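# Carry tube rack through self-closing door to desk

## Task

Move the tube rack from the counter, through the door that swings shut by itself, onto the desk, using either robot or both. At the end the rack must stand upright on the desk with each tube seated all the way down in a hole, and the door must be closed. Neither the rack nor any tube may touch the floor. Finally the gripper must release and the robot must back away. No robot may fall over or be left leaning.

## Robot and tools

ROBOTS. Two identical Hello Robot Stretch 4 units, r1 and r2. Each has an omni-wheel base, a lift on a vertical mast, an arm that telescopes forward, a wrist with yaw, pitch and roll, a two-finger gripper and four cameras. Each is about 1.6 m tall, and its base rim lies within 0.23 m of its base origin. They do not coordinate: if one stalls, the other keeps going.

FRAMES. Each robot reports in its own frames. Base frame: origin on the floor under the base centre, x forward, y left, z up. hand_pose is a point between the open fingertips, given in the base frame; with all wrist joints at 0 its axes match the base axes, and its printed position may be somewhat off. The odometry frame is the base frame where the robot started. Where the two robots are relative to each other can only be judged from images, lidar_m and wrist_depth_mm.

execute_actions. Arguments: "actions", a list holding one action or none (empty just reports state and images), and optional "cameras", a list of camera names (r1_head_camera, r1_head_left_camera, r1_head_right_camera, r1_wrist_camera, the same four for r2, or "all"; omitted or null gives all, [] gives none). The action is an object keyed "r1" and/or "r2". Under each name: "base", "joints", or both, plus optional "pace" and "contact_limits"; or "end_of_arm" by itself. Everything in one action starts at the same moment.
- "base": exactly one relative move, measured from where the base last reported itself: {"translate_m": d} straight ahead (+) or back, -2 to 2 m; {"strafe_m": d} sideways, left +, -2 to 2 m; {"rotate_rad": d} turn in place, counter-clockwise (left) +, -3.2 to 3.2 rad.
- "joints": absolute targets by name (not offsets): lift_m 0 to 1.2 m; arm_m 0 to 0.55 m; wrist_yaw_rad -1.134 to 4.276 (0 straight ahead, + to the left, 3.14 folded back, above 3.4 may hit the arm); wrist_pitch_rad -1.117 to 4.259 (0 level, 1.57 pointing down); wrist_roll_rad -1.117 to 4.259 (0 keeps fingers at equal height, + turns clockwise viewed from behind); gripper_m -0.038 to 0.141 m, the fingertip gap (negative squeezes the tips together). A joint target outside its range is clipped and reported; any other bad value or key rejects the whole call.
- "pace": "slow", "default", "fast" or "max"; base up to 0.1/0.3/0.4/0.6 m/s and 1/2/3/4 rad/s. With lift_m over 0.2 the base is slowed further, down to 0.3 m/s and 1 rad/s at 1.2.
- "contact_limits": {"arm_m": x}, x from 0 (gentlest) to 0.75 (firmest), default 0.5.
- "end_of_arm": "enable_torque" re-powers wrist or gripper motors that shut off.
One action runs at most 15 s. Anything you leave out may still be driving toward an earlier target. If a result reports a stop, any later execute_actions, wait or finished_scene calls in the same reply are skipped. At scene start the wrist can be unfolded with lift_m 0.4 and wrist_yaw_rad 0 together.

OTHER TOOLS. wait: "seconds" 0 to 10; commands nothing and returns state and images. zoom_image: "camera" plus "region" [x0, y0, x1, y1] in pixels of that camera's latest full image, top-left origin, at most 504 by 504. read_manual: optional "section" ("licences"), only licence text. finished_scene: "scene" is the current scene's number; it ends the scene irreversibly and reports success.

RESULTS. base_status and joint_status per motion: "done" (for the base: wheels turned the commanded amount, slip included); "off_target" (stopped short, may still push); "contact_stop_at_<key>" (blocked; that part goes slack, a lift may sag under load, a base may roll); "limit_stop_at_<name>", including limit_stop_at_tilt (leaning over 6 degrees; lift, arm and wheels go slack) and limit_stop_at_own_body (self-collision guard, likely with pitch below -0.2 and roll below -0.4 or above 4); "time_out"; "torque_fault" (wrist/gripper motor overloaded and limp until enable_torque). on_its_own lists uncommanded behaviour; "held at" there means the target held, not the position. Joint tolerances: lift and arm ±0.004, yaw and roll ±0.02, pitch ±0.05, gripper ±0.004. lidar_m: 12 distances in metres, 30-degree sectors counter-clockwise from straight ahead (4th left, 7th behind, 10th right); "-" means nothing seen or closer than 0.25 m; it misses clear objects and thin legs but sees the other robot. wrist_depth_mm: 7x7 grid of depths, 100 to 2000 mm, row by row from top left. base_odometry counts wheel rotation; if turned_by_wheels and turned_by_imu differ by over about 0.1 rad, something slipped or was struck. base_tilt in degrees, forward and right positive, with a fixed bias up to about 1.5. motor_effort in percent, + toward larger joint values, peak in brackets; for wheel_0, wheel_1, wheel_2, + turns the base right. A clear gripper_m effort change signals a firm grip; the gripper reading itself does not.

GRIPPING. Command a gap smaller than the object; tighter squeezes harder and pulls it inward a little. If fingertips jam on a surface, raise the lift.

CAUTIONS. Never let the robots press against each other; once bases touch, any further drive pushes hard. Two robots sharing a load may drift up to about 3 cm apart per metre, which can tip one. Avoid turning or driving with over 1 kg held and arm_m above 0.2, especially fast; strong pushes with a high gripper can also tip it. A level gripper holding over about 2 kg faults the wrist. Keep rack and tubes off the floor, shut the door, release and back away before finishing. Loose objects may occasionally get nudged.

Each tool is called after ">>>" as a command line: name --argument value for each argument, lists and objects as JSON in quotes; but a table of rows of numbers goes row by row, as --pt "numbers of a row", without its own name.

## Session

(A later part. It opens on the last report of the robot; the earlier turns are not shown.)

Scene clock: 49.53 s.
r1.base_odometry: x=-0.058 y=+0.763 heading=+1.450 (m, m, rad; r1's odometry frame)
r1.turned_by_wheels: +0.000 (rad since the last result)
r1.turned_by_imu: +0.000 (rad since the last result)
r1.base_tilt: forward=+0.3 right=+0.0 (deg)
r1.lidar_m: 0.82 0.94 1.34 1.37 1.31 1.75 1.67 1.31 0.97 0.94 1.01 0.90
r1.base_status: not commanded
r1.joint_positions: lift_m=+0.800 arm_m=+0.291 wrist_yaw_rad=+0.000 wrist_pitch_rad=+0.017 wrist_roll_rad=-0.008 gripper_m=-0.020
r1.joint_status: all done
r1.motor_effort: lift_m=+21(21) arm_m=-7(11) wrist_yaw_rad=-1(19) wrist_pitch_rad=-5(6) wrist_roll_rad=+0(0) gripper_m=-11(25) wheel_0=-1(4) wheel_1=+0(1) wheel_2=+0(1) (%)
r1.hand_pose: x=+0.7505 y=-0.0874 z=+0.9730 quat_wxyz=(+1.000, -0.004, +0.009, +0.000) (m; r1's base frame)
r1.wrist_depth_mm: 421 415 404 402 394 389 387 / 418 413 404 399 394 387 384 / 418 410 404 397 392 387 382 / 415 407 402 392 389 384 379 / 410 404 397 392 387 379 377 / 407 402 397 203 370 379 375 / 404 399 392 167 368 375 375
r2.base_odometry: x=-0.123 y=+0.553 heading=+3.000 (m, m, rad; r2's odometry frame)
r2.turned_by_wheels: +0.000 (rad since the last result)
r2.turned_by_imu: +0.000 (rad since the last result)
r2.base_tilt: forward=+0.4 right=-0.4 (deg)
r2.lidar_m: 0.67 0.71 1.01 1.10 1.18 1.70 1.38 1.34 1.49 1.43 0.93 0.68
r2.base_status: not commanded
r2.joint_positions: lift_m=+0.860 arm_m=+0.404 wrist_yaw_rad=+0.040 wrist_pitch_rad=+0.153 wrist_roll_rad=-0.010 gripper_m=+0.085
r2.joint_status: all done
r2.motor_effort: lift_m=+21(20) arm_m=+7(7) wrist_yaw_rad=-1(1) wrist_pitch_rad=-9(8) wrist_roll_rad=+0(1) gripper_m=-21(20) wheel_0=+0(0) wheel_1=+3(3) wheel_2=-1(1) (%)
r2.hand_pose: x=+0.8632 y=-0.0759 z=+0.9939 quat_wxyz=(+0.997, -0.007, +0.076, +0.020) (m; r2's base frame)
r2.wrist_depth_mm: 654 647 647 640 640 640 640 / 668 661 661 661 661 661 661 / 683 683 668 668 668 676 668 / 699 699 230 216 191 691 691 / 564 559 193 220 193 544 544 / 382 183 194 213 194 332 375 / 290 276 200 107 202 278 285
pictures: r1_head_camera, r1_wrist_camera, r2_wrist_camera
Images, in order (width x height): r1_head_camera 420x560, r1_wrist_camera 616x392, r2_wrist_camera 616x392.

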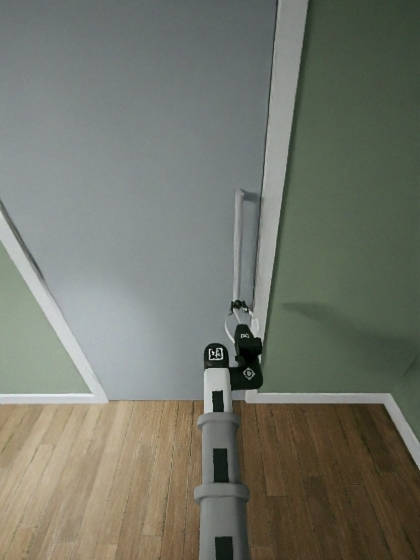

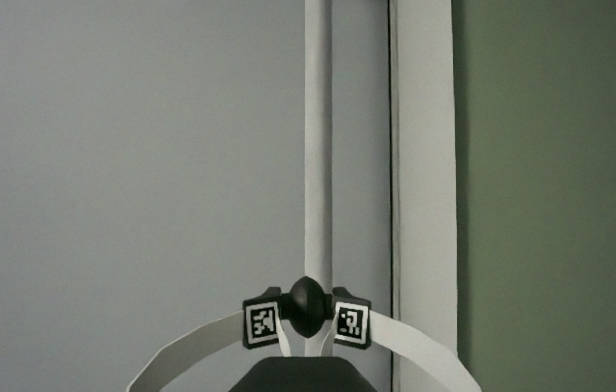

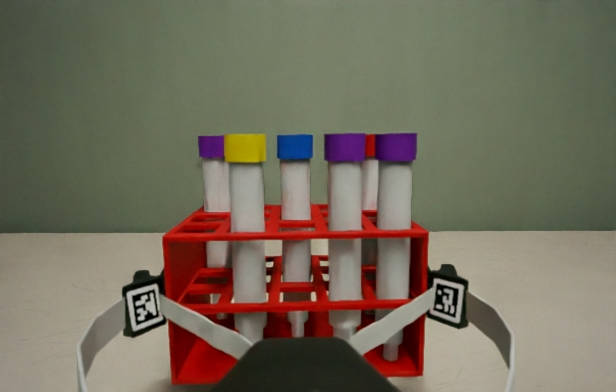

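>>> execute_actions --actions '[{"r1":{"joints":{"gripper_m":0.08}},"r2":{"joints":{"arm_m":0.05},"pace":"slow"}}]' --cameras '[]'

>>> execute_actions --actions '[{"r1":{"joints":{"arm_m":0.43},"contact_limits":{"arm_m":0.2}},"r2":{"base":{"strafe_m":0.55}}}]' --cameras '["r1_wrist_camera"]'

>>> execute_actions --actions '[{"r1":{"joints":{"gripper_m":-0.038}},"r2":{"base":{"translate_m":-1.0}}}]' --cameras '["r1_wrist_camera","r1_head_camera","r2_head_right_camera"]'

Scene clock: 62.50 s.
r1.base_odometry: x=-0.058 y=+0.763 heading=+1.450 (m, m, rad; r1's odometry frame)
r1.turned_by_wheels: +0.000 (rad since the last result)
r1.turned_by_imu: +0.000 (rad since the last result)
r1.base_tilt: forward=+0.3 right=+0.1 (deg)
r1.lidar_m: 0.83 0.94 1.35 1.34 1.32 1.74 1.68 1.29 0.94 0.93 1.01 0.92
r1.base_status: not commanded
r1.joint_positions: lift_m=+0.800 arm_m=+0.291 wrist_yaw_rad=+0.000 wrist_pitch_rad=+0.017 wrist_roll_rad=-0.008 gripper_m=+0.080
r1.joint_status: all done
r1.motor_effort: lift_m=+21(21) arm_m=-6(7) wrist_yaw_rad=-1(1) wrist_pitch_rad=-6(5) wrist_roll_rad=+0(0) gripper_m=-2(7) wheel_0=-1(1) wheel_1=+0(1) wheel_2=+0(0) (%)
r1.hand_pose: x=+0.7505 y=-0.0874 z=+0.9730 quat_wxyz=(+1.000, -0.004, +0.009, +0.000) (m; r1's base frame)
r1.wrist_depth_mm: 421 418 410 402 394 389 384 / 415 413 407 399 394 387 382 / 415 410 404 397 392 384 382 / 415 407 402 397 389 384 379 / 413 404 402 392 389 379 377 / 407 404 206 389 216 377 375 / 404 399 392 145 377 375 373
r2.base_odometry: x=-0.123 y=+0.553 heading=+3.000 (m, m, rad; r2's odometry frame)
r2.turned_by_wheels: +0.000 (rad since the last result)
r2.turned_by_imu: +0.001 (rad since the last result)
r2.base_tilt: forward=+0.4 right=-0.4 (deg)
r2.lidar_m: 0.44 0.68 1.02 1.11 1.18 1.69 1.41 1.32 1.50 1.43 0.96 0.47
r2.base_status: not commanded
r2.joint_positions: lift_m=+0.860 arm_m=+0.051 wrist_yaw_rad=+0.040 wrist_pitch_rad=+0.153 wrist_roll_rad=-0.010 gripper_m=+0.085
r2.joint_status: all done
r2.motor_effort: lift_m=+21(21) arm_m=-6(6) wrist_yaw_rad=-1(2) wrist_pitch_rad=-11(10) wrist_roll_rad=+1(0) gripper_m=-20(20) wheel_0=+0(0) wheel_1=+3(3) wheel_2=-1(1) (%)
r2.hand_pose: x=+0.5104 y=-0.0759 z=+0.9939 quat_wxyz=(+0.997, -0.007, +0.077, +0.020) (m; r2's base frame)
r2.wrist_depth_mm: 976 976 976 960 976 976 960 / 1008 991 1008 991 991 976 991 / 1025 1008 1008 1008 1008 1008 1008 / 1042 1042 230 214 191 1025 1025 / 569 569 193 219 193 554 554 / 436 183 193 213 194 427 430 / 469 466 200 107 202 462 459
pictures: none
No camera images: the call's "cameras" was empty. Leave "cameras" out to get every camera's image.

Scene clock: 65.67 s.
r1.base_odometry: x=-0.058 y=+0.763 heading=+1.450 (m, m, rad; r1's odometry frame)
r1.turned_by_wheels: +0.000 (rad since the last result)
r1.turned_by_imu: +0.000 (rad since the last result)
r1.base_tilt: forward=+0.2 right=+0.1 (deg)
r1.lidar_m: 0.83 0.94 1.33 2.12 1.58 1.74 1.66 1.29 0.96 0.95 1.02 0.91
r1.base_status: not commanded
r1.joint_positions: lift_m=+0.800 arm_m=+0.429 wrist_yaw_rad=+0.000 wrist_pitch_rad=+0.017 wrist_roll_rad=-0.008 gripper_m=+0.080
r1.joint_status: all done
r1.motor_effort: lift_m=+21(21) arm_m=+7(6) wrist_yaw_rad=-1(1) wrist_pitch_rad=-6(6) wrist_roll_rad=-1(1) gripper_m=-3(1) wheel_0=-1(1) wheel_1=+1(0) wheel_2=+0(0) (%)
r1.contact_limits: arm_m 0.2
r1.hand_pose: x=+0.8882 y=-0.0874 z=+0.9730 quat_wxyz=(+1.000, -0.004, +0.009, +0.000) (m; r1's base frame)
r1.wrist_depth_mm: 273 268 265 258 257 240 250 / 272 267 264 257 256 238 249 / 268 265 262 256 254 237 247 / 267 264 259 255 254 236 245 / 266 263 258 253 251 234 244 / 264 260 206 253 216 232 242 / 264 258 255 145 248 230 241
r2.base_odometry: x=-0.201 y=+0.008 heading=+3.000 (m, m, rad; r2's odometry frame)
r2.turned_by_wheels: +0.000 (rad since the last result)
r2.turned_by_imu: -0.001 (rad since the last result)
r2.base_tilt: forward=+0.4 right=-0.3 (deg)
r2.lidar_m: 0.44 0.72 0.58 0.57 0.61 0.87 2.41 1.58 2.07 1.99 0.94 0.48
r2.base_status: done
r2.joint_positions: lift_m=+0.860 arm_m=+0.051 wrist_yaw_rad=+0.040 wrist_pitch_rad=+0.153 wrist_roll_rad=-0.010 gripper_m=+0.085
r2.joint_status: not commanded
r2.motor_effort: lift_m=+20(21) arm_m=-6(6) wrist_yaw_rad=-2(1) wrist_pitch_rad=-10(10) wrist_roll_rad=+1(1) gripper_m=-22(22) wheel_0=+1(9) wheel_1=-1(9) wheel_2=+0(2) (%)
r2.hand_pose: x=+0.5104 y=-0.0759 z=+0.9939 quat_wxyz=(+0.997, -0.007, +0.077, +0.020) (m; r2's base frame)
r2.wrist_depth_mm: 960 991 991 991 991 991 991 / 946 1008 1008 1008 1008 1008 991 / 946 1025 1025 1008 1008 1025 1042 / 946 1060 231 216 191 1042 1042 / 878 569 192 219 194 554 554 / 449 184 194 213 195 442 442 / 484 484 200 107 202 480 477
pictures: r1_wrist_camera
Images, in order (width x height): r1_wrist_camera 616x392.

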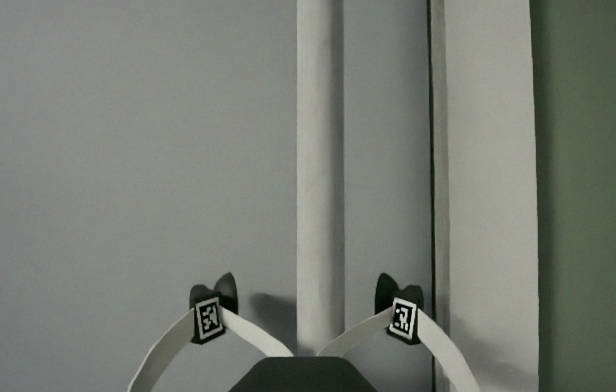

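Scene clock: 70.50 s.
r1.base_odometry: x=-0.058 y=+0.763 heading=+1.449 (m, m, rad; r1's odometry frame)
r1.turned_by_wheels: -0.001 (rad since the last result)
r1.turned_by_imu: -0.008 (rad since the last result)
r1.base_tilt: forward=+0.4 right=+0.2 (deg)
r1.lidar_m: 0.81 0.93 1.34 2.11 1.29 0.94 1.06 1.33 0.96 0.94 1.01 0.92
r1.base_status: not commanded
r1.joint_positions: lift_m=+0.800 arm_m=+0.430 wrist_yaw_rad=+0.004 wrist_pitch_rad=+0.017 wrist_roll_rad=-0.008 gripper_m=-0.038
r1.joint_status: all done
r1.motor_effort: lift_m=+21(21) arm_m=-2(7) wrist_yaw_rad=-13(15) wrist_pitch_rad=-4(6) wrist_roll_rad=+0(1) gripper_m=-17(21) wheel_0=-7(8) wheel_1=-4(4) wheel_2=+4(3) (%)
r1.hand_pose: x=+0.8900 y=-0.0862 z=+0.9730 quat_wxyz=(+1.000, -0.004, +0.009, +0.002) (m; r1's base frame)
r1.wrist_depth_mm: 265 260 257 183 251 236 248 / 263 259 256 181 249 235 245 / 262 258 254 180 247 233 244 / 259 256 252 179 246 232 243 / 258 255 251 177 245 230 241 / 256 252 249 177 242 230 238 / 254 252 247 147 241 228 238
r2.base_odometry: x=+0.789 y=-0.133 heading=+3.000 (m, m, rad; r2's odometry frame)
r2.turned_by_wheels: +0.000 (rad since the last result)
r2.turned_by_imu: +0.002 (rad since the last result)
r2.base_tilt: forward=+0.3 right=-0.3 (deg)
r2.lidar_m: 0.47 0.84 0.61 0.60 0.64 0.91 1.39 1.39 0.93 1.09 2.06 0.49
r2.base_status: done
r2.joint_positions: lift_m=+0.860 arm_m=+0.051 wrist_yaw_rad=+0.040 wrist_pitch_rad=+0.153 wrist_roll_rad=-0.010 gripper_m=+0.085
r2.joint_status: not commanded
r2.motor_effort: lift_m=+19(20) arm_m=-6(6) wrist_yaw_rad=-1(1) wrist_pitch_rad=-11(9) wrist_roll_rad=+0(1) gripper_m=-21(21) wheel_0=-1(4) wheel_1=-2(7) wheel_2=+1(12) (%)
r2.hand_pose: x=+0.5104 y=-0.0759 z=+0.9940 quat_wxyz=(+0.997, -0.007, +0.077, +0.020) (m; r2's base frame)
r2.wrist_depth_mm: 991 1464 1863 1921 1863 1921 1863 / 991 1464 1983 1921 1921 1921 1921 / 991 1464 - - - - - / 991 1499 230 216 191 1430 1430 / 991 1366 193 219 194 1464 1430 / 991 184 193 213 194 1464 1499 / 946 1464 200 107 202 1576 1618
pictures: r1_head_camera, r1_wrist_camera, r2_head_right_camera
Images, in order (width x height): r1_head_camera 420x560, r1_wrist_camera 616x392, r2_head_right_camera 420x672.

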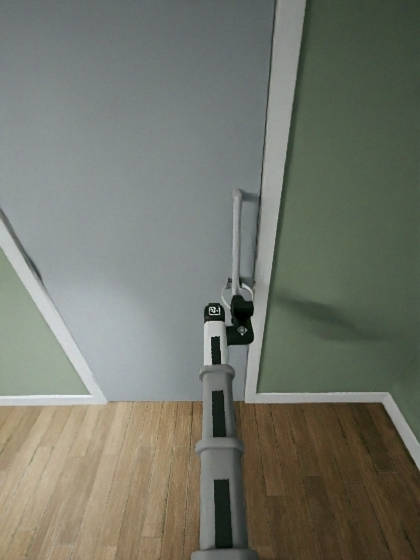

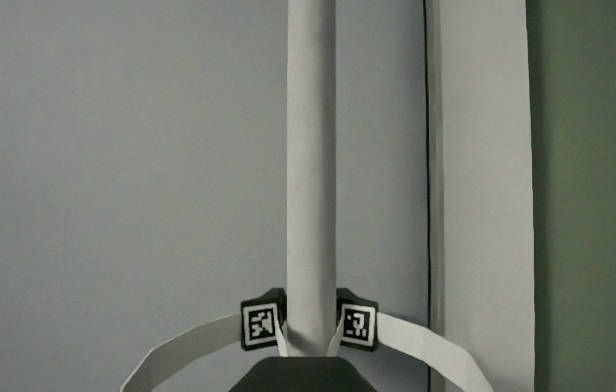

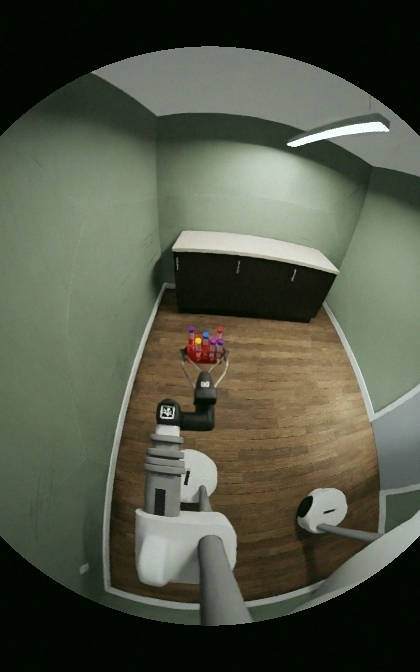

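>>> execute_actions --actions '[{"r1":{"base":{"strafe_m":0.044},"joints":{"arm_m":0.31,"wrist_yaw_rad":-0.09},"pace":"slow"},"r2":{"base":{"translate_m":-0.24}}}]' --cameras '["r1_wrist_camera","r1_head_camera"]'

Scene clock: 91.13 s.
r1.base_odometry: x=-0.102 y=+0.768 heading=+1.450 (m, m, rad; r1's odometry frame)
r1.turned_by_wheels: +0.001 (rad since the last result)
r1.turned_by_imu: -0.037 (rad since the last result)
r1.base_tilt: forward=+0.4 right=+0.2 (deg)
r1.lidar_m: 0.70 0.83 1.24 2.05 2.12 0.91 0.87 1.46 1.05 1.01 1.04 0.92
r1.base_status: done
r1.joint_positions: lift_m=+0.800 arm_m=+0.313 wrist_yaw_rad=-0.074 wrist_pitch_rad=+0.018 wrist_roll_rad=-0.008 gripper_m=-0.037
r1.joint_status: all done
r1.on_its_own: wrist_yaw_rad is at rest, and its effort (-44) is outside its rest range (-13 to +13)
r1.motor_effort: lift_m=+21(21) arm_m=-14(17) wrist_yaw_rad=-44(51) wrist_pitch_rad=-8(7) wrist_roll_rad=+1(1) gripper_m=-22(24) wheel_0=+0(16) wheel_1=-2(7) wheel_2=+9(14) (%)
r1.hand_pose: x=+0.7646 y=-0.1086 z=+0.9729 quat_wxyz=(+0.999, -0.004, +0.009, -0.037) (m; r1's base frame)
r1.wrist_depth_mm: 274 267 260 186 248 392 397 / 273 265 258 185 247 392 394 / 270 264 256 183 244 389 392 / 268 262 255 182 243 384 392 / 267 260 253 181 242 379 387 / 265 259 250 180 239 379 384 / 264 254 249 170 236 379 382
r2.base_odometry: x=+1.027 y=-0.167 heading=+2.999 (m, m, rad; r2's odometry frame)
r2.turned_by_wheels: +0.000 (rad since the last result)
r2.turned_by_imu: +0.002 (rad since the last result)
r2.base_tilt: forward=+0.3 right=-0.2 (deg)
r2.lidar_m: 0.46 0.86 0.62 0.60 0.65 0.91 1.14 1.17 0.89 0.86 2.04 0.50
r2.base_status: done
r2.joint_positions: lift_m=+0.860 arm_m=+0.051 wrist_yaw_rad=+0.040 wrist_pitch_rad=+0.153 wrist_roll_rad=-0.010 gripper_m=+0.085
r2.joint_status: not commanded
r2.motor_effort: lift_m=+19(20) arm_m=-6(6) wrist_yaw_rad=-1(1) wrist_pitch_rad=-9(8) wrist_roll_rad=+1(0) gripper_m=-21(21) wheel_0=-1(6) wheel_1=+0(6) wheel_2=-1(13) (%)
r2.hand_pose: x=+0.5104 y=-0.0759 z=+0.9940 quat_wxyz=(+0.997, -0.007, +0.077, +0.020) (m; r2's base frame)
r2.wrist_depth_mm: 1008 1499 - - - - - / 1008 1464 - - - - - / 991 1499 - - - - - / 991 1464 230 216 190 1661 1661 / 1008 1397 194 220 193 1661 1708 / 991 183 193 213 194 1708 1756 / 960 1464 200 107 202 1756 1756
pictures: r1_head_camera, r1_wrist_camera
Images, in order (width x height): r1_head_camera 420x560, r1_wrist_camera 616x392.

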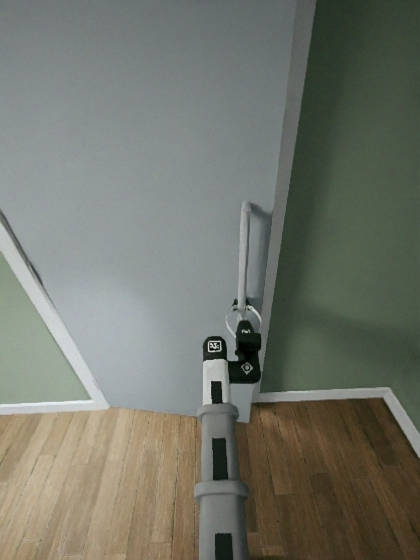

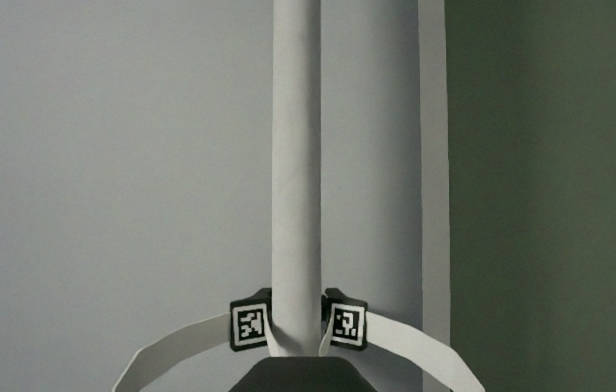

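>>> execute_actions --actions '[{"r1":{"base":{"strafe_m":0.095},"joints":{"arm_m":0.20,"wrist_yaw_rad":-0.18},"pace":"slow"}}]' --cameras '["r1_wrist_camera","r1_head_camera"]'

Scene clock: 96.07 s.
r1.base_odometry: x=-0.196 y=+0.780 heading=+1.448 (m, m, rad; r1's odometry frame)
r1.turned_by_wheels: -0.002 (rad since the last result)
r1.turned_by_imu: -0.036 (rad since the last result)
r1.base_tilt: forward=+0.4 right=+0.1 (deg)
r1.lidar_m: 0.57 0.76 1.21 1.95 2.02 1.01 0.87 1.70 1.17 1.09 1.13 0.64
r1.base_status: done
r1.joint_positions: lift_m=+0.800 arm_m=+0.202 wrist_yaw_rad=-0.185 wrist_pitch_rad=+0.018 wrist_roll_rad=-0.009 gripper_m=-0.038
r1.joint_status: all done
r1.motor_effort: lift_m=+21(21) arm_m=-11(17) wrist_yaw_rad=+13(79) wrist_pitch_rad=-6(8) wrist_roll_rad=+1(1) gripper_m=-23(26) wheel_0=-15(19) wheel_1=-5(10) wheel_2=-1(17) (%)
r1.hand_pose: x=+0.6404 y=-0.1389 z=+0.9729 quat_wxyz=(+0.996, -0.003, +0.009, -0.092) (m; r1's base frame)
r1.wrist_depth_mm: 276 267 259 184 247 574 609 / 273 266 259 182 245 574 609 / 272 264 258 181 244 569 597 / 270 262 255 179 243 564 597 / 268 262 255 178 241 559 591 / 267 260 252 177 237 554 585 / 264 257 250 170 237 544 580
r2.base_odometry: x=+1.027 y=-0.167 heading=+2.999 (m, m, rad; r2's odometry frame)
r2.turned_by_wheels: +0.000 (rad since the last result)
r2.turned_by_imu: +0.000 (rad since the last result)
r2.base_tilt: forward=+0.3 right=-0.3 (deg)
r2.lidar_m: 0.46 0.84 0.64 0.60 0.65 0.93 1.13 1.20 1.72 0.86 2.04 0.47
r2.base_status: not commanded
r2.joint_positions: lift_m=+0.860 arm_m=+0.051 wrist_yaw_rad=+0.040 wrist_pitch_rad=+0.153 wrist_roll_rad=-0.010 gripper_m=+0.085
r2.joint_status: not commanded
r2.motor_effort: lift_m=+20(19) arm_m=-6(6) wrist_yaw_rad=-1(1) wrist_pitch_rad=-10(8) wrist_roll_rad=+1(0) gripper_m=-20(20) wheel_0=-2(2) wheel_1=+0(1) wheel_2=-1(1) (%)
r2.hand_pose: x=+0.5104 y=-0.0759 z=+0.9940 quat_wxyz=(+0.997, -0.007, +0.077, +0.020) (m; r2's base frame)
r2.wrist_depth_mm: 1008 1464 - - - - - / 1008 1499 - - - - - / 991 1499 - - - - - / 1008 1499 230 215 191 1618 1661 / 1008 1397 193 219 194 1708 1661 / 991 183 193 213 194 1708 1756 / 960 1464 200 106 202 1756 1756
pictures: r1_head_camera, r1_wrist_camera
Images, in order (width x height): r1_head_camera 420x560, r1_wrist_camera 616x392.

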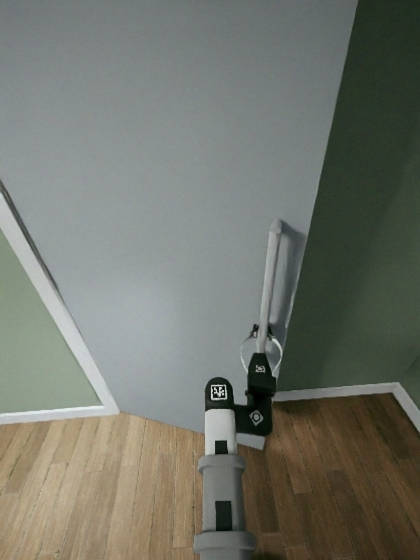

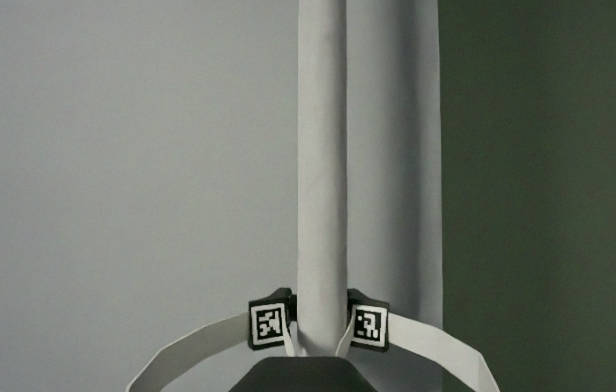

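>>> execute_actions --actions '[{"r1":{"base":{"strafe_m":0.10},"joints":{"arm_m":0.10,"wrist_yaw_rad":-0.28},"pace":"slow"}}]' --cameras '["r1_wrist_camera","r1_head_camera"]'

Scene clock: 103.93 s.
r1.base_odometry: x=-0.295 y=+0.793 heading=+1.447 (m, m, rad; r1's odometry frame)
r1.turned_by_wheels: -0.002 (rad since the last result)
r1.turned_by_imu: -0.033 (rad since the last result)
r1.base_tilt: forward=+0.3 right=+0.0 (deg)
r1.lidar_m: 0.54 0.69 1.15 1.84 1.88 1.00 0.89 0.92 1.27 1.20 1.25 0.48
r1.base_status: done
r1.joint_positions: lift_m=+0.800 arm_m=+0.102 wrist_yaw_rad=-0.288 wrist_pitch_rad=+0.019 wrist_roll_rad=-0.009 gripper_m=-0.038
r1.joint_status: all done
r1.on_its_own: wrist_yaw_rad is at rest, and its effort (+22) is outside its rest range (-13 to +13)
r1.motor_effort: lift_m=+21(21) arm_m=-11(17) wrist_yaw_rad=+22(43) wrist_pitch_rad=-8(7) wrist_roll_rad=+1(1) gripper_m=-22(23) wheel_0=-18(20) wheel_1=+0(5) wheel_2=-4(11) (%)
r1.hand_pose: x=+0.5246 y=-0.1657 z=+0.9727 quat_wxyz=(+0.990, -0.003, +0.010, -0.143) (m; r1's base frame)
r1.wrist_depth_mm: 281 271 262 180 246 798 891 / 278 270 260 178 244 788 878 / 277 268 259 177 243 788 891 / 274 266 256 176 242 778 866 / 273 264 255 175 240 768 866 / 271 262 253 174 236 768 866 / 270 262 213 169 236 750 842
r2.base_odometry: x=+1.027 y=-0.167 heading=+2.999 (m, m, rad; r2's odometry frame)
r2.turned_by_wheels: +0.000 (rad since the last result)
r2.turned_by_imu: +0.001 (rad since the last result)
r2.base_tilt: forward=+0.4 right=-0.2 (deg)
r2.lidar_m: 0.46 0.86 0.63 0.62 0.65 0.92 1.13 1.17 1.72 0.88 2.04 0.51
r2.base_status: not commanded
r2.joint_positions: lift_m=+0.860 arm_m=+0.051 wrist_yaw_rad=+0.040 wrist_pitch_rad=+0.153 wrist_roll_rad=-0.010 gripper_m=+0.085
r2.joint_status: not commanded
r2.motor_effort: lift_m=+19(20) arm_m=-6(6) wrist_yaw_rad=-1(1) wrist_pitch_rad=-8(11) wrist_roll_rad=+1(1) gripper_m=-20(23) wheel_0=-2(2) wheel_1=+0(1) wheel_2=-1(1) (%)
r2.hand_pose: x=+0.5104 y=-0.0759 z=+0.9940 quat_wxyz=(+0.997, -0.007, +0.077, +0.020) (m; r2's base frame)
r2.wrist_depth_mm: 1008 1464 - - - - - / 1008 1499 - - - - - / 1008 1499 - - - - - / 1008 1464 230 215 191 1661 1618 / 1008 1397 193 219 193 1708 1708 / 1008 183 193 213 194 1708 1708 / 946 1464 200 107 202 1756 1808
pictures: r1_head_camera, r1_wrist_camera
Images, in order (width x height): r1_head_camera 420x560, r1_wrist_camera 616x392.

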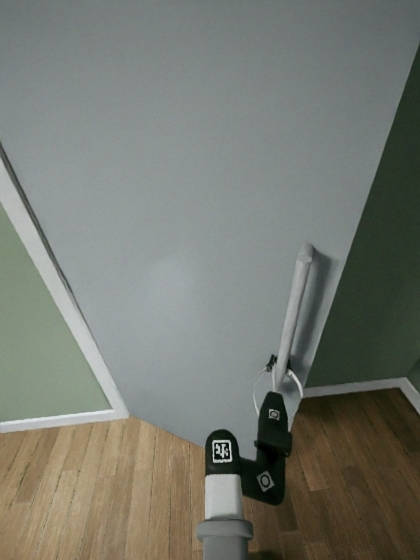

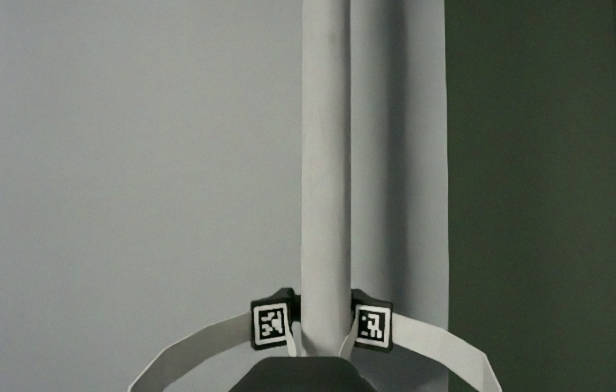

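>>> execute_actions --actions '[{"r1":{"base":{"strafe_m":0.115},"joints":{"arm_m":0.015,"wrist_yaw_rad":-0.43},"pace":"slow"}}]' --cameras '[]'

>>> execute_actions --actions '[{"r1":{"base":{"translate_m":-0.16},"joints":{"arm_m":0.175},"pace":"slow"}}]' --cameras '["r1_wrist_camera","r1_head_camera","r1_head_right_camera"]'

Scene clock: 112.03 s.
r1.base_odometry: x=-0.408 y=+0.807 heading=+1.445 (m, m, rad; r1's odometry frame)
r1.turned_by_wheels: -0.001 (rad since the last result)
r1.turned_by_imu: -0.013 (rad since the last result)
r1.base_tilt: forward=+0.3 right=+0.1 (deg)
r1.lidar_m: 0.47 0.69 1.13 1.75 1.81 1.05 0.90 0.92 1.37 1.31 1.34 0.38
r1.base_status: done
r1.joint_positions: lift_m=+0.800 arm_m=+0.016 wrist_yaw_rad=-0.441 wrist_pitch_rad=+0.019 wrist_roll_rad=-0.009 gripper_m=-0.038
r1.joint_status: all done
r1.on_its_own: wrist_yaw_rad is at rest, and its effort (+31) is outside its rest range (-13 to +13)
r1.motor_effort: lift_m=+21(21) arm_m=-8(18) wrist_yaw_rad=+31(58) wrist_pitch_rad=-10(9) wrist_roll_rad=+1(1) gripper_m=-18(22) wheel_0=-16(18) wheel_1=+2(8) wheel_2=-2(11) (%)
r1.hand_pose: x=+0.4109 y=-0.2021 z=+0.9727 quat_wxyz=(+0.976, -0.002, +0.010, -0.219) (m; r1's base frame)
r1.wrist_depth_mm: 281 272 262 183 245 1160 1138 / 279 270 260 182 244 1138 1118 / 277 267 258 180 242 1138 1098 / 276 265 257 179 240 1118 1098 / 273 264 256 178 239 1098 1098 / 272 263 254 176 192 1098 1078 / 270 262 213 167 234 1042 1118
r2.base_odometry: x=+1.027 y=-0.167 heading=+2.999 (m, m, rad; r2's odometry frame)
r2.turned_by_wheels: +0.000 (rad since the last result)
r2.turned_by_imu: +0.000 (rad since the last result)
r2.base_tilt: forward=+0.3 right=-0.3 (deg)
r2.lidar_m: 0.45 0.84 0.63 0.61 0.65 0.92 1.13 1.19 1.72 0.89 0.96 0.48
r2.base_status: not commanded
r2.joint_positions: lift_m=+0.860 arm_m=+0.051 wrist_yaw_rad=+0.040 wrist_pitch_rad=+0.153 wrist_roll_rad=-0.010 gripper_m=+0.085
r2.joint_status: not commanded
r2.motor_effort: lift_m=+20(20) arm_m=-6(6) wrist_yaw_rad=-1(1) wrist_pitch_rad=-10(13) wrist_roll_rad=+0(1) gripper_m=-20(20) wheel_0=-2(2) wheel_1=-1(1) wheel_2=-1(1) (%)
r2.hand_pose: x=+0.5104 y=-0.0759 z=+0.9940 quat_wxyz=(+0.997, -0.007, +0.077, +0.020) (m; r2's base frame)
r2.wrist_depth_mm: 1008 1499 - - - - - / 991 1499 - - - - - / 1008 1499 - - - - - / 1008 1464 230 215 191 1708 1661 / 1008 1366 193 219 194 1708 1708 / 991 183 193 213 193 1708 1708 / 946 1464 200 107 202 1756 1756
pictures: none
No camera images: the call's "cameras" was empty. Leave "cameras" out to get every camera's image.

Scene clock: 114.93 s.
r1.base_odometry: x=-0.428 y=+0.648 heading=+1.444 (m, m, rad; r1's odometry frame)
r1.turned_by_wheels: -0.002 (rad since the last result)
r1.turned_by_imu: -0.007 (rad since the last result)
r1.base_tilt: forward=+0.3 right=+0.1 (deg)
r1.lidar_m: 0.62 0.88 1.30 1.73 1.77 0.84 0.76 0.75 1.40 1.29 1.36 0.52
r1.base_status: done
r1.joint_positions: lift_m=+0.800 arm_m=+0.174 wrist_yaw_rad=-0.436 wrist_pitch_rad=+0.017 wrist_roll_rad=-0.009 gripper_m=-0.038
r1.joint_status: all done
r1.on_its_own: wrist_yaw_rad is at rest, and its effort (+17) is outside its rest range (-13 to +13)
r1.motor_effort: lift_m=+21(21) arm_m=+4(9) wrist_yaw_rad=+17(30) wrist_pitch_rad=-3(8) wrist_roll_rad=+2(2) gripper_m=-19(18) wheel_0=-14(21) wheel_1=-7(6) wheel_2=+0(6) (%)
r1.hand_pose: x=+0.5697 y=-0.2010 z=+0.9731 quat_wxyz=(+0.976, -0.002, +0.009, -0.216) (m; r1's base frame)
r1.wrist_depth_mm: 282 272 263 181 247 1160 1118 / 279 270 262 179 245 1160 1118 / 278 268 259 178 242 1118 1098 / 276 266 256 177 241 1118 1098 / 273 264 256 176 239 1118 1098 / 272 263 253 175 235 1118 1098 / 270 260 251 169 235 1042 1098
r2.base_odometry: x=+1.027 y=-0.167 heading=+2.999 (m, m, rad; r2's odometry frame)
r2.turned_by_wheels: +0.000 (rad since the last result)
r2.turned_by_imu: +0.000 (rad since the last result)
r2.base_tilt: forward=+0.4 right=-0.4 (deg)
r2.lidar_m: 0.46 0.85 0.63 0.59 0.65 0.92 1.14 1.20 1.71 0.74 0.77 0.48
r2.base_status: not commanded
r2.joint_positions: lift_m=+0.860 arm_m=+0.051 wrist_yaw_rad=+0.040 wrist_pitch_rad=+0.153 wrist_roll_rad=-0.010 gripper_m=+0.085
r2.joint_status: not commanded
r2.motor_effort: lift_m=+20(20) arm_m=-6(6) wrist_yaw_rad=-2(2) wrist_pitch_rad=-10(11) wrist_roll_rad=+1(1) gripper_m=-22(20) wheel_0=-2(2) wheel_1=-1(1) wheel_2=-1(1) (%)
r2.hand_pose: x=+0.5104 y=-0.0759 z=+0.9940 quat_wxyz=(+0.997, -0.007, +0.077, +0.020) (m; r2's base frame)
r2.wrist_depth_mm: 1008 1499 - - - - - / 1008 1464 - - - - - / 1008 1499 - - - - - / 1008 1499 230 215 191 1661 1618 / 1008 1366 193 220 194 1708 1661 / 1008 183 193 213 194 1708 1708 / 946 1464 200 107 202 1756 1756
pictures: r1_head_camera, r1_head_right_camera, r1_wrist_camera
Images, in order (width x height): r1_head_camera 420x560, r1_head_right_camera 420x672, r1_wrist_camera 616x392.

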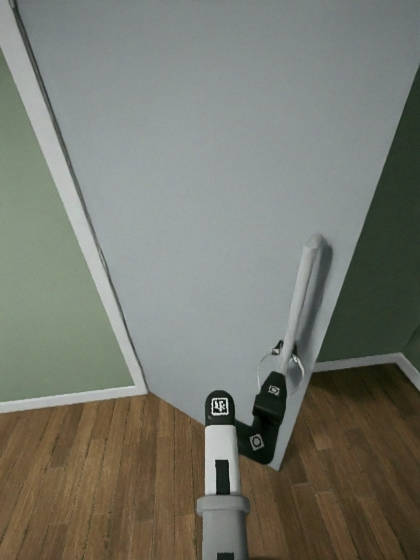

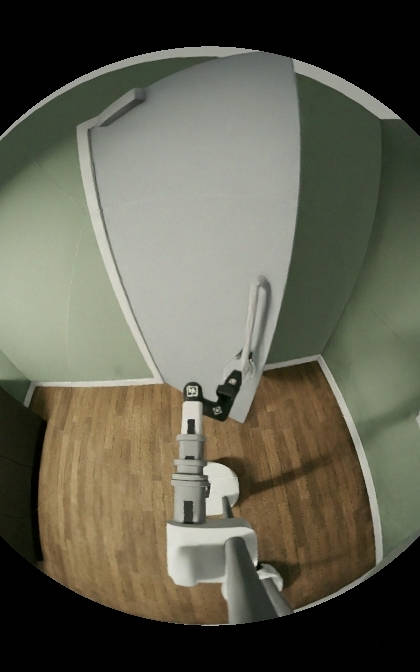

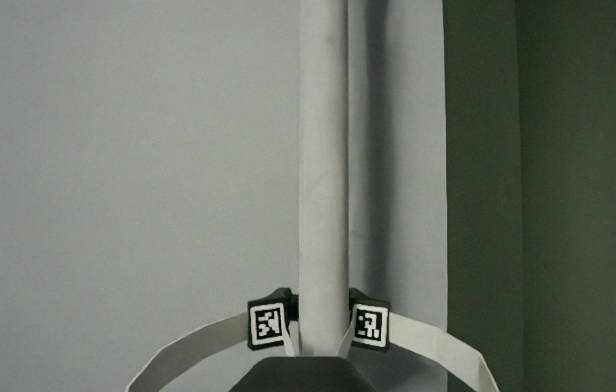

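>>> execute_actions --actions '[{"r1":{"base":{"strafe_m":0.12},"joints":{"arm_m":0.105,"wrist_yaw_rad":-0.58},"pace":"slow"}}]' --cameras '[]'

>>> execute_actions --actions '[{"r1":{"base":{"strafe_m":0.13},"joints":{"arm_m":0.055,"wrist_yaw_rad":-0.73},"pace":"slow"}}]' --cameras '["r1_wrist_camera","r1_head_right_camera"]'

Scene clock: 122.93 s.
r1.base_odometry: x=-0.547 y=+0.664 heading=+1.442 (m, m, rad; r1's odometry frame)
r1.turned_by_wheels: -0.001 (rad since the last result)
r1.turned_by_imu: -0.003 (rad since the last result)
r1.base_tilt: forward=+0.3 right=+0.3 (deg)
r1.lidar_m: 0.56 0.93 1.31 1.62 1.66 1.72 0.80 0.79 1.50 1.42 1.47 0.43
r1.base_status: done
r1.joint_positions: lift_m=+0.800 arm_m=+0.106 wrist_yaw_rad=-0.589 wrist_pitch_rad=+0.017 wrist_roll_rad=-0.009 gripper_m=-0.038
r1.joint_status: all done
r1.on_its_own: wrist_yaw_rad is at rest, and its effort (+27) is outside its rest range (-13 to +13)
r1.motor_effort: lift_m=+21(20) arm_m=-7(17) wrist_yaw_rad=+27(66) wrist_pitch_rad=-6(3) wrist_roll_rad=+2(1) gripper_m=-19(25) wheel_0=-15(17) wheel_1=-1(8) wheel_2=-3(15) (%)
r1.hand_pose: x=+0.4683 y=-0.2330 z=+0.9731 quat_wxyz=(+0.957, -0.002, +0.009, -0.290) (m; r1's base frame)
r1.wrist_depth_mm: 285 274 264 181 245 1336 1160 / 282 272 260 179 244 1336 1160 / 281 271 260 178 242 1336 1160 / 278 268 257 177 240 1336 1160 / 276 267 256 175 239 1308 1160 / 274 265 254 174 234 1308 1160 / 273 264 213 168 235 1229 1138
r2.base_odometry: x=+1.027 y=-0.167 heading=+2.999 (m, m, rad; r2's odometry frame)
r2.turned_by_wheels: +0.000 (rad since the last result)
r2.turned_by_imu: +0.000 (rad since the last result)
r2.base_tilt: forward=+0.3 right=-0.2 (deg)
r2.lidar_m: 0.45 0.85 0.61 0.60 0.65 0.93 1.13 1.13 1.72 0.76 0.78 0.50
r2.base_status: not commanded
r2.joint_positions: lift_m=+0.860 arm_m=+0.051 wrist_yaw_rad=+0.040 wrist_pitch_rad=+0.153 wrist_roll_rad=-0.010 gripper_m=+0.085
r2.joint_status: not commanded
r2.motor_effort: lift_m=+19(20) arm_m=-6(6) wrist_yaw_rad=+0(2) wrist_pitch_rad=-9(10) wrist_roll_rad=+1(0) gripper_m=-22(20) wheel_0=-2(2) wheel_1=+0(0) wheel_2=-1(1) (%)
r2.hand_pose: x=+0.5104 y=-0.0759 z=+0.9940 quat_wxyz=(+0.997, -0.007, +0.077, +0.020) (m; r2's base frame)
r2.wrist_depth_mm: 1008 1464 - - - - - / 1008 1499 - - - - - / 1008 1499 - - - - - / 1008 1499 230 216 191 1661 1661 / 1008 1397 193 220 194 1708 1708 / 1008 183 193 213 194 1708 1708 / 946 1464 200 107 202 1708 1756
pictures: none
No camera images: the call's "cameras" was empty. Leave "cameras" out to get every camera's image.

Scene clock: 125.37 s.
r1.base_odometry: x=-0.676 y=+0.680 heading=+1.441 (m, m, rad; r1's odometry frame)
r1.turned_by_wheels: -0.001 (rad since the last result)
r1.turned_by_imu: +0.005 (rad since the last result)
r1.base_tilt: forward=+0.3 right=+0.2 (deg)
r1.lidar_m: 0.54 1.00 1.30 1.49 1.50 1.71 0.80 0.83 1.66 1.55 0.44 0.37
r1.base_status: done
r1.joint_positions: lift_m=+0.800 arm_m=+0.056 wrist_yaw_rad=-0.740 wrist_pitch_rad=+0.017 wrist_roll_rad=-0.009 gripper_m=-0.038
r1.joint_status: all done
r1.on_its_own: wrist_yaw_rad is at rest, and its effort (+28) is outside its rest range (-13 to +13)
r1.motor_effort: lift_m=+21(21) arm_m=-6(16) wrist_yaw_rad=+28(73) wrist_pitch_rad=-6(5) wrist_roll_rad=+1(1) gripper_m=-21(25) wheel_0=-13(19) wheel_1=+2(10) wheel_2=-3(12) (%)
r1.hand_pose: x=+0.3810 y=-0.2591 z=+0.9730 quat_wxyz=(+0.932, -0.001, +0.010, -0.362) (m; r1's base frame)
r1.wrist_depth_mm: 291 278 266 181 244 1397 1229 / 290 276 264 180 242 1397 1255 / 286 274 262 178 241 1397 1229 / 285 272 259 177 239 1397 1229 / 282 271 258 176 237 1397 1229 / 281 268 256 175 191 1397 1229 / 278 266 213 168 233 1308 1205
r2.base_odometry: x=+1.027 y=-0.167 heading=+2.999 (m, m, rad; r2's odometry frame)
r2.turned_by_wheels: +0.000 (rad since the last result)
r2.turned_by_imu: +0.000 (rad since the last result)
r2.base_tilt: forward=+0.4 right=-0.3 (deg)
r2.lidar_m: 0.45 0.86 0.63 0.60 0.65 0.92 1.13 1.15 1.71 0.87 0.83 0.48
r2.base_status: not commanded
r2.joint_positions: lift_m=+0.860 arm_m=+0.051 wrist_yaw_rad=+0.040 wrist_pitch_rad=+0.153 wrist_roll_rad=-0.010 gripper_m=+0.085
r2.joint_status: not commanded
r2.motor_effort: lift_m=+20(20) arm_m=-6(6) wrist_yaw_rad=-1(1) wrist_pitch_rad=-9(10) wrist_roll_rad=+1(1) gripper_m=-20(20) wheel_0=-1(2) wheel_1=+0(1) wheel_2=-1(1) (%)
r2.hand_pose: x=+0.5104 y=-0.0759 z=+0.9940 quat_wxyz=(+0.997, -0.007, +0.077, +0.020) (m; r2's base frame)
r2.wrist_depth_mm: 991 1499 - - - - - / 1008 1499 - - - - - / 991 1464 - - - - - / 1008 1464 230 215 191 1661 1661 / 1008 1366 193 219 194 1708 1708 / 1025 183 194 213 194 1708 1756 / 946 1464 200 107 202 1708 1756
pictures: r1_head_right_camera, r1_wrist_camera
Images, in order (width x height): r1_head_right_camera 420x672, r1_wrist_camera 616x392.

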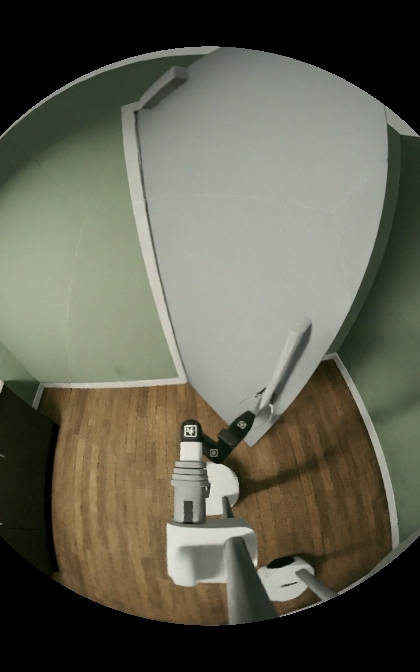

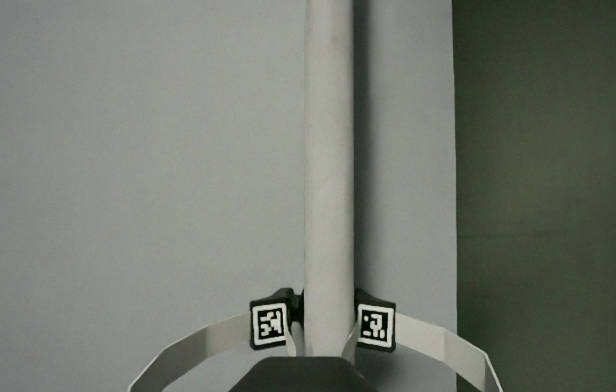

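>>> execute_actions --actions '[{"r1":{"base":{"strafe_m":0.13},"joints":{"arm_m":0.028,"wrist_yaw_rad":-0.85},"pace":"slow"}}]' --cameras '[]'

>>> execute_actions --actions '[{"r1":{"base":{"strafe_m":0.135},"joints":{"arm_m":0.012,"wrist_yaw_rad":-0.97},"pace":"slow"}}]' --cameras '["r1_wrist_camera","r1_head_right_camera"]'

Scene clock: 131.47 s.
r1.base_odometry: x=-0.804 y=+0.697 heading=+1.440 (m, m, rad; r1's odometry frame)
r1.turned_by_wheels: -0.001 (rad since the last result)
r1.turned_by_imu: -0.014 (rad since the last result)
r1.base_tilt: forward=+0.4 right=+0.0 (deg)
r1.lidar_m: 0.58 1.00 1.25 1.38 1.40 1.73 0.80 0.84 1.04 1.66 0.39 0.33
r1.base_status: done
r1.joint_positions: lift_m=+0.800 arm_m=+0.029 wrist_yaw_rad=-0.861 wrist_pitch_rad=+0.017 wrist_roll_rad=-0.009 gripper_m=-0.038
r1.joint_status: all done
r1.on_its_own: wrist_yaw_rad is at rest, and its effort (+32) is outside its rest range (-13 to +13)
r1.motor_effort: lift_m=+21(21) arm_m=-4(14) wrist_yaw_rad=+32(60) wrist_pitch_rad=-6(6) wrist_roll_rad=+1(2) gripper_m=-18(24) wheel_0=-13(19) wheel_1=+3(10) wheel_2=-5(10) (%)
r1.hand_pose: x=+0.3213 y=-0.2758 z=+0.9730 quat_wxyz=(+0.909, +0.000, +0.010, -0.417) (m; r1's base frame)
r1.wrist_depth_mm: 297 281 267 254 243 1464 1336 / 294 279 265 183 241 1464 1336 / 290 277 263 181 240 1430 1336 / 289 274 260 179 238 1430 1308 / 286 272 258 178 236 1397 1308 / 283 271 257 176 191 1397 1308 / 282 268 214 167 231 228 1281
r2.base_odometry: x=+1.027 y=-0.167 heading=+2.999 (m, m, rad; r2's odometry frame)
r2.turned_by_wheels: +0.000 (rad since the last result)
r2.turned_by_imu: +0.000 (rad since the last result)
r2.base_tilt: forward=+0.3 right=-0.4 (deg)
r2.lidar_m: 0.45 0.85 0.64 0.61 0.64 0.92 1.14 1.18 1.72 1.19 0.88 0.48
r2.base_status: not commanded
r2.joint_positions: lift_m=+0.860 arm_m=+0.051 wrist_yaw_rad=+0.040 wrist_pitch_rad=+0.153 wrist_roll_rad=-0.010 gripper_m=+0.085
r2.joint_status: not commanded
r2.motor_effort: lift_m=+19(19) arm_m=-5(6) wrist_yaw_rad=-2(1) wrist_pitch_rad=-9(9) wrist_roll_rad=+0(0) gripper_m=-21(20) wheel_0=-2(2) wheel_1=-1(0) wheel_2=-1(1) (%)
r2.hand_pose: x=+0.5104 y=-0.0759 z=+0.9940 quat_wxyz=(+0.997, -0.007, +0.077, +0.020) (m; r2's base frame)
r2.wrist_depth_mm: 991 1499 - - - - - / 1025 1499 - - - - - / 1008 1499 - - - - - / 1008 1464 230 215 191 1708 1618 / 1008 1366 193 220 194 1708 1708 / 1008 183 194 213 194 1708 1708 / 960 1464 201 107 202 1756 1708
pictures: none
No camera images: the call's "cameras" was empty. Leave "cameras" out to get every camera's image.

Scene clock: 133.97 s.
r1.base_odometry: x=-0.938 y=+0.715 heading=+1.439 (m, m, rad; r1's odometry frame)
r1.turned_by_wheels: -0.001 (rad since the last result)
r1.turned_by_imu: -0.015 (rad since the last result)
r1.base_tilt: forward=+0.2 right=+0.2 (deg)
r1.lidar_m: 0.63 0.97 1.22 1.26 1.28 1.64 0.86 0.83 1.03 1.78 0.31 0.35
r1.base_status: done
r1.joint_positions: lift_m=+0.800 arm_m=+0.013 wrist_yaw_rad=-0.981 wrist_pitch_rad=+0.017 wrist_roll_rad=-0.009 gripper_m=-0.038
r1.joint_status: all done
r1.on_its_own: wrist_yaw_rad is at rest, and its effort (+31) is outside its rest range (-13 to +13)
r1.motor_effort: lift_m=+21(21) arm_m=-4(10) wrist_yaw_rad=+31(58) wrist_pitch_rad=-6(6) wrist_roll_rad=+2(1) gripper_m=-19(22) wheel_0=-11(18) wheel_1=+3(12) wheel_2=-5(8) (%)
r1.hand_pose: x=+0.2714 y=-0.2884 z=+0.9730 quat_wxyz=(+0.882, +0.000, +0.010, -0.471) (m; r1's base frame)
r1.wrist_depth_mm: 304 287 271 183 242 1576 1464 / 300 285 267 181 241 1576 1464 / 298 282 266 180 239 1537 1464 / 296 279 264 179 237 1537 1430 / 293 277 262 177 236 1537 1430 / 291 276 259 176 191 1537 1430 / 290 273 214 167 231 226 1397
r2.base_odometry: x=+1.027 y=-0.167 heading=+2.999 (m, m, rad; r2's odometry frame)
r2.turned_by_wheels: +0.000 (rad since the last result)
r2.turned_by_imu: +0.000 (rad since the last result)
r2.base_tilt: forward=+0.3 right=-0.4 (deg)
r2.lidar_m: 0.46 0.82 0.63 0.61 0.64 0.91 1.10 1.18 1.71 1.16 0.95 0.51
r2.base_status: not commanded
r2.joint_positions: lift_m=+0.860 arm_m=+0.051 wrist_yaw_rad=+0.040 wrist_pitch_rad=+0.153 wrist_roll_rad=-0.010 gripper_m=+0.085
r2.joint_status: not commanded
r2.motor_effort: lift_m=+19(20) arm_m=-6(6) wrist_yaw_rad=-1(1) wrist_pitch_rad=-10(9) wrist_roll_rad=+0(1) gripper_m=-21(20) wheel_0=-2(2) wheel_1=+0(1) wheel_2=-1(1) (%)
r2.hand_pose: x=+0.5104 y=-0.0759 z=+0.9940 quat_wxyz=(+0.997, -0.007, +0.077, +0.020) (m; r2's base frame)
r2.wrist_depth_mm: 1008 1499 - - - - - / 1008 1464 - - - - - / 991 1499 - - - - - / 991 1464 230 216 191 1618 1661 / 1008 1397 192 219 194 1708 1661 / 1008 183 194 213 194 1708 1756 / 946 1464 200 106 202 1756 1756
pictures: r1_head_right_camera, r1_wrist_camera
Images, in order (width x height): r1_head_right_camera 420x672, r1_wrist_camera 616x392.

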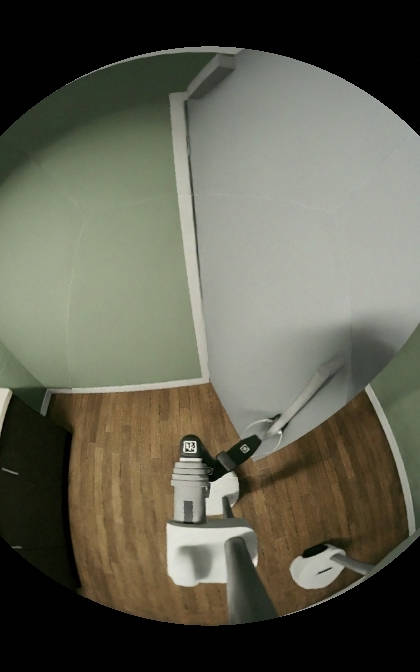

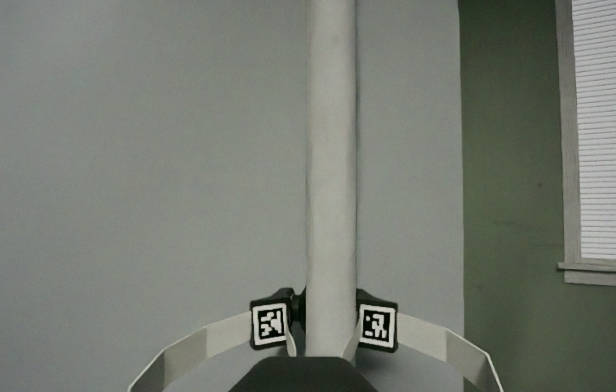

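>>> execute_actions --actions '[{"r1":{"base":{"strafe_m":0.14},"joints":{"arm_m":0.012,"wrist_yaw_rad":-1.09},"pace":"slow"},"r2":{"base":{"rotate_rad":-1.54},"pace":"slow"}}]' --cameras '["r1_head_right_camera","r2_head_camera","r2_head_left_camera"]'

Scene clock: 139.73 s.
r1.base_odometry: x=-1.076 y=+0.733 heading=+1.438 (m, m, rad; r1's odometry frame)
r1.turned_by_wheels: -0.001 (rad since the last result)
r1.turned_by_imu: -0.012 (rad since the last result)
r1.base_tilt: forward=+0.2 right=+0.0 (deg)
r1.lidar_m: 0.74 0.94 1.20 1.12 1.14 1.43 1.61 1.09 0.91 1.93 0.29 0.40
r1.base_status: done
r1.joint_positions: lift_m=+0.800 arm_m=+0.013 wrist_yaw_rad=-1.101 wrist_pitch_rad=+0.017 wrist_roll_rad=-0.009 gripper_m=-0.038
r1.joint_status: all done
r1.on_its_own: wrist_yaw_rad is at rest, and its effort (+30) is outside its rest range (-13 to +13)
r1.motor_effort: lift_m=+21(20) arm_m=-4(7) wrist_yaw_rad=+30(52) wrist_pitch_rad=-3(4) wrist_roll_rad=+1(2) gripper_m=-16(22) wheel_0=-10(19) wheel_1=+4(9) wheel_2=-5(6) (%)
r1.hand_pose: x=+0.2364 y=-0.2968 z=+0.9730 quat_wxyz=(+0.852, +0.001, +0.010, -0.523) (m; r1's base frame)
r1.wrist_depth_mm: 315 294 273 182 241 1708 1618 / 314 290 272 180 239 1708 1618 / 310 290 270 178 238 1661 1618 / 307 286 267 177 236 1708 1618 / 304 283 265 176 236 1708 1576 / 303 282 263 175 191 1661 1618 / 300 279 256 168 229 224 1576
r2.base_odometry: x=+1.027 y=-0.167 heading=+1.460 (m, m, rad; r2's odometry frame)
r2.turned_by_wheels: -1.539 (rad since the last result)
r2.turned_by_imu: -1.556 (rad since the last result)
r2.base_tilt: forward=+0.3 right=-0.3 (deg)
r2.lidar_m: 0.44 1.05 1.97 1.95 0.86 0.63 0.61 0.67 0.92 1.11 1.17 0.47
r2.base_status: done
r2.joint_positions: lift_m=+0.860 arm_m=+0.051 wrist_yaw_rad=+0.040 wrist_pitch_rad=+0.153 wrist_roll_rad=-0.010 gripper_m=+0.085
r2.joint_status: not commanded
r2.motor_effort: lift_m=+19(20) arm_m=-6(6) wrist_yaw_rad=+0(1) wrist_pitch_rad=-9(8) wrist_roll_rad=+1(1) gripper_m=-20(23) wheel_0=+3(4) wheel_1=+2(7) wheel_2=+3(7) (%)
r2.hand_pose: x=+0.5104 y=-0.0760 z=+0.9940 quat_wxyz=(+0.997, -0.007, +0.077, +0.020) (m; r2's base frame)
r2.wrist_depth_mm: 1618 960 - - 1537 1576 1499 / 1661 946 - - 1618 1576 1576 / 1661 946 1397 - 1576 1618 1576 / 1756 1025 230 216 191 1661 1618 / 1756 917 193 220 194 1661 1708 / 1808 183 193 212 194 1708 1708 / 1808 991 200 106 202 1708 1618
pictures: r1_head_right_camera, r2_head_camera, r2_head_left_camera
Images, in order (width x height): r1_head_right_camera 420x672, r2_head_camera 420x560, r2_head_left_camera 420x672.

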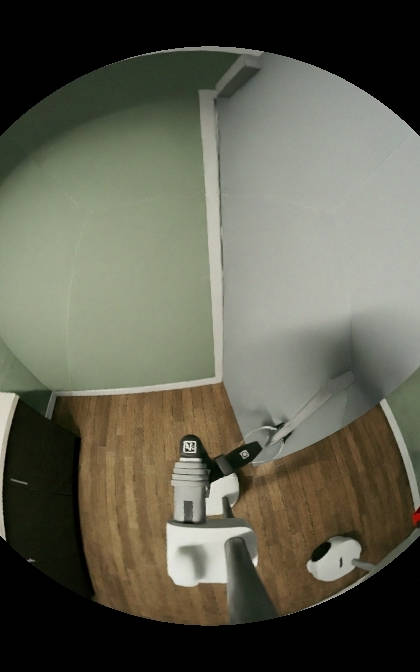

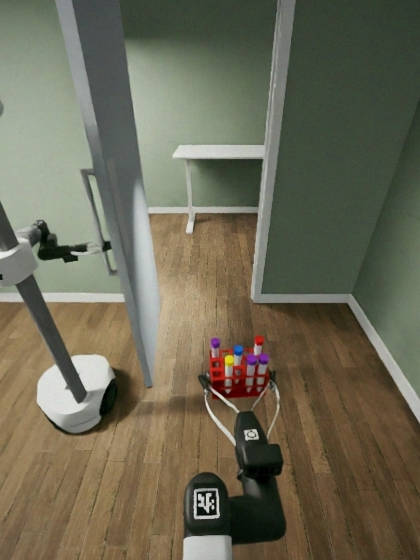

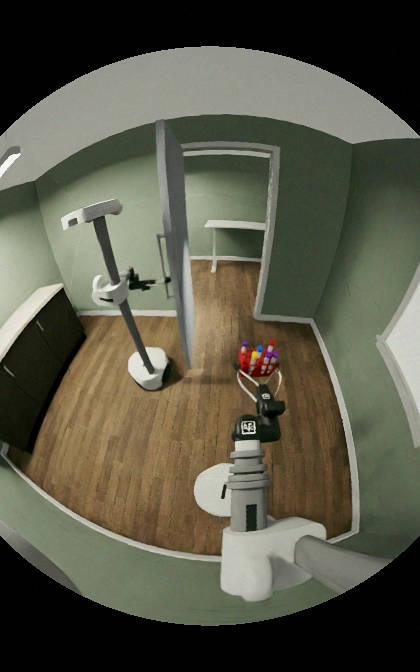

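>>> execute_actions --actions '[{"r2":{"base":{"translate_m":1.4}}}]' --cameras '["r2_head_camera","r2_head_left_camera"]'

Scene clock: 150.43 s.
r1.base_odometry: x=-1.076 y=+0.733 heading=+1.438 (m, m, rad; r1's odometry frame)
r1.turned_by_wheels: +0.000 (rad since the last result)
r1.turned_by_imu: +0.000 (rad since the last result)
r1.base_tilt: forward=+0.3 right=+0.2 (deg)
r1.lidar_m: 0.75 0.95 1.20 1.11 1.13 1.46 1.62 1.65 2.06 1.92 0.28 0.41
r1.base_status: not commanded
r1.joint_positions: lift_m=+0.800 arm_m=+0.013 wrist_yaw_rad=-1.101 wrist_pitch_rad=+0.017 wrist_roll_rad=-0.009 gripper_m=-0.038
r1.joint_status: not commanded
r1.on_its_own: wrist_yaw_rad is at rest, and its effort (+30) is outside its rest range (-13 to +13)
r1.motor_effort: lift_m=+21(21) arm_m=-4(4) wrist_yaw_rad=+30(29) wrist_pitch_rad=-6(4) wrist_roll_rad=+1(1) gripper_m=-18(15) wheel_0=-10(10) wheel_1=+4(4) wheel_2=-5(5) (%)
r1.hand_pose: x=+0.2364 y=-0.2968 z=+0.9730 quat_wxyz=(+0.852, +0.001, +0.010, -0.523) (m; r1's base frame)
r1.wrist_depth_mm: 317 294 273 182 241 1756 1618 / 312 291 272 180 240 1756 1618 / 309 289 270 178 238 1708 1661 / 307 285 266 178 236 1661 1618 / 304 285 265 176 236 1708 1576 / 301 281 264 174 191 1661 1576 / 298 281 256 168 229 224 1576
r2.base_odometry: x=+1.181 y=+1.225 heading=+1.460 (m, m, rad; r2's odometry frame)
r2.turned_by_wheels: +0.000 (rad since the last result)
r2.turned_by_imu: -0.002 (rad since the last result)
r2.base_tilt: forward=+0.4 right=-0.3 (deg)
r2.lidar_m: 0.46 0.49 0.33 0.30 0.32 2.09 2.01 1.66 1.27 1.21 0.77 0.46
r2.base_status: done
r2.joint_positions: lift_m=+0.860 arm_m=+0.051 wrist_yaw_rad=+0.040 wrist_pitch_rad=+0.153 wrist_roll_rad=-0.010 gripper_m=+0.085
r2.joint_status: not commanded
r2.motor_effort: lift_m=+19(20) arm_m=-6(6) wrist_yaw_rad=-2(1) wrist_pitch_rad=-8(9) wrist_roll_rad=+1(1) gripper_m=-22(23) wheel_0=+0(9) wheel_1=+1(7) wheel_2=-1(12) (%)
r2.hand_pose: x=+0.5104 y=-0.0759 z=+0.9940 quat_wxyz=(+0.997, -0.007, +0.077, +0.020) (m; r2's base frame)
r2.wrist_depth_mm: - - - - - - 1808 / - - - - - - 1808 / - - - - - - 1708 / - - 230 216 191 - 1808 / - - 192 220 194 - 1808 / - 184 193 213 193 - 1808 / 1808 1756 200 107 202 1708 1661
pictures: r2_head_camera, r2_head_left_camera
Images, in order (width x height): r2_head_camera 420x560, r2_head_left_camera 420x672.

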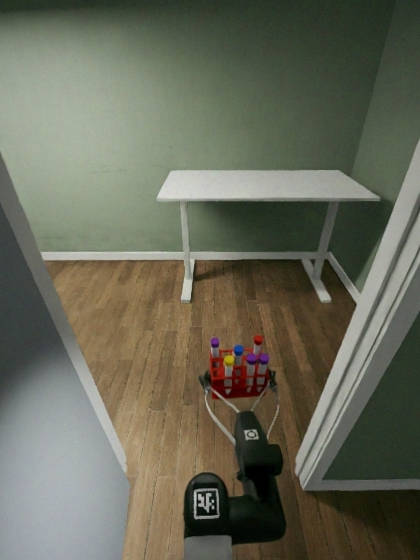

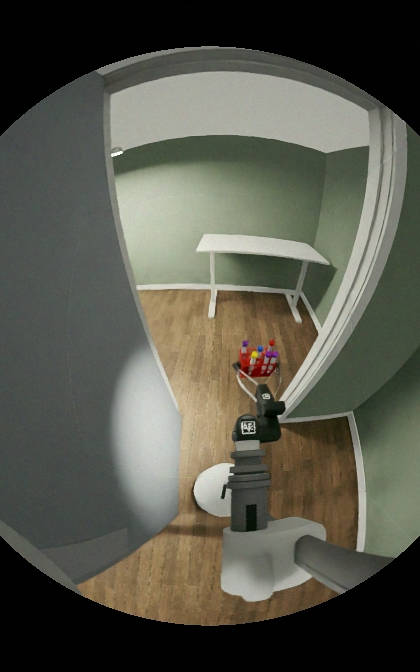

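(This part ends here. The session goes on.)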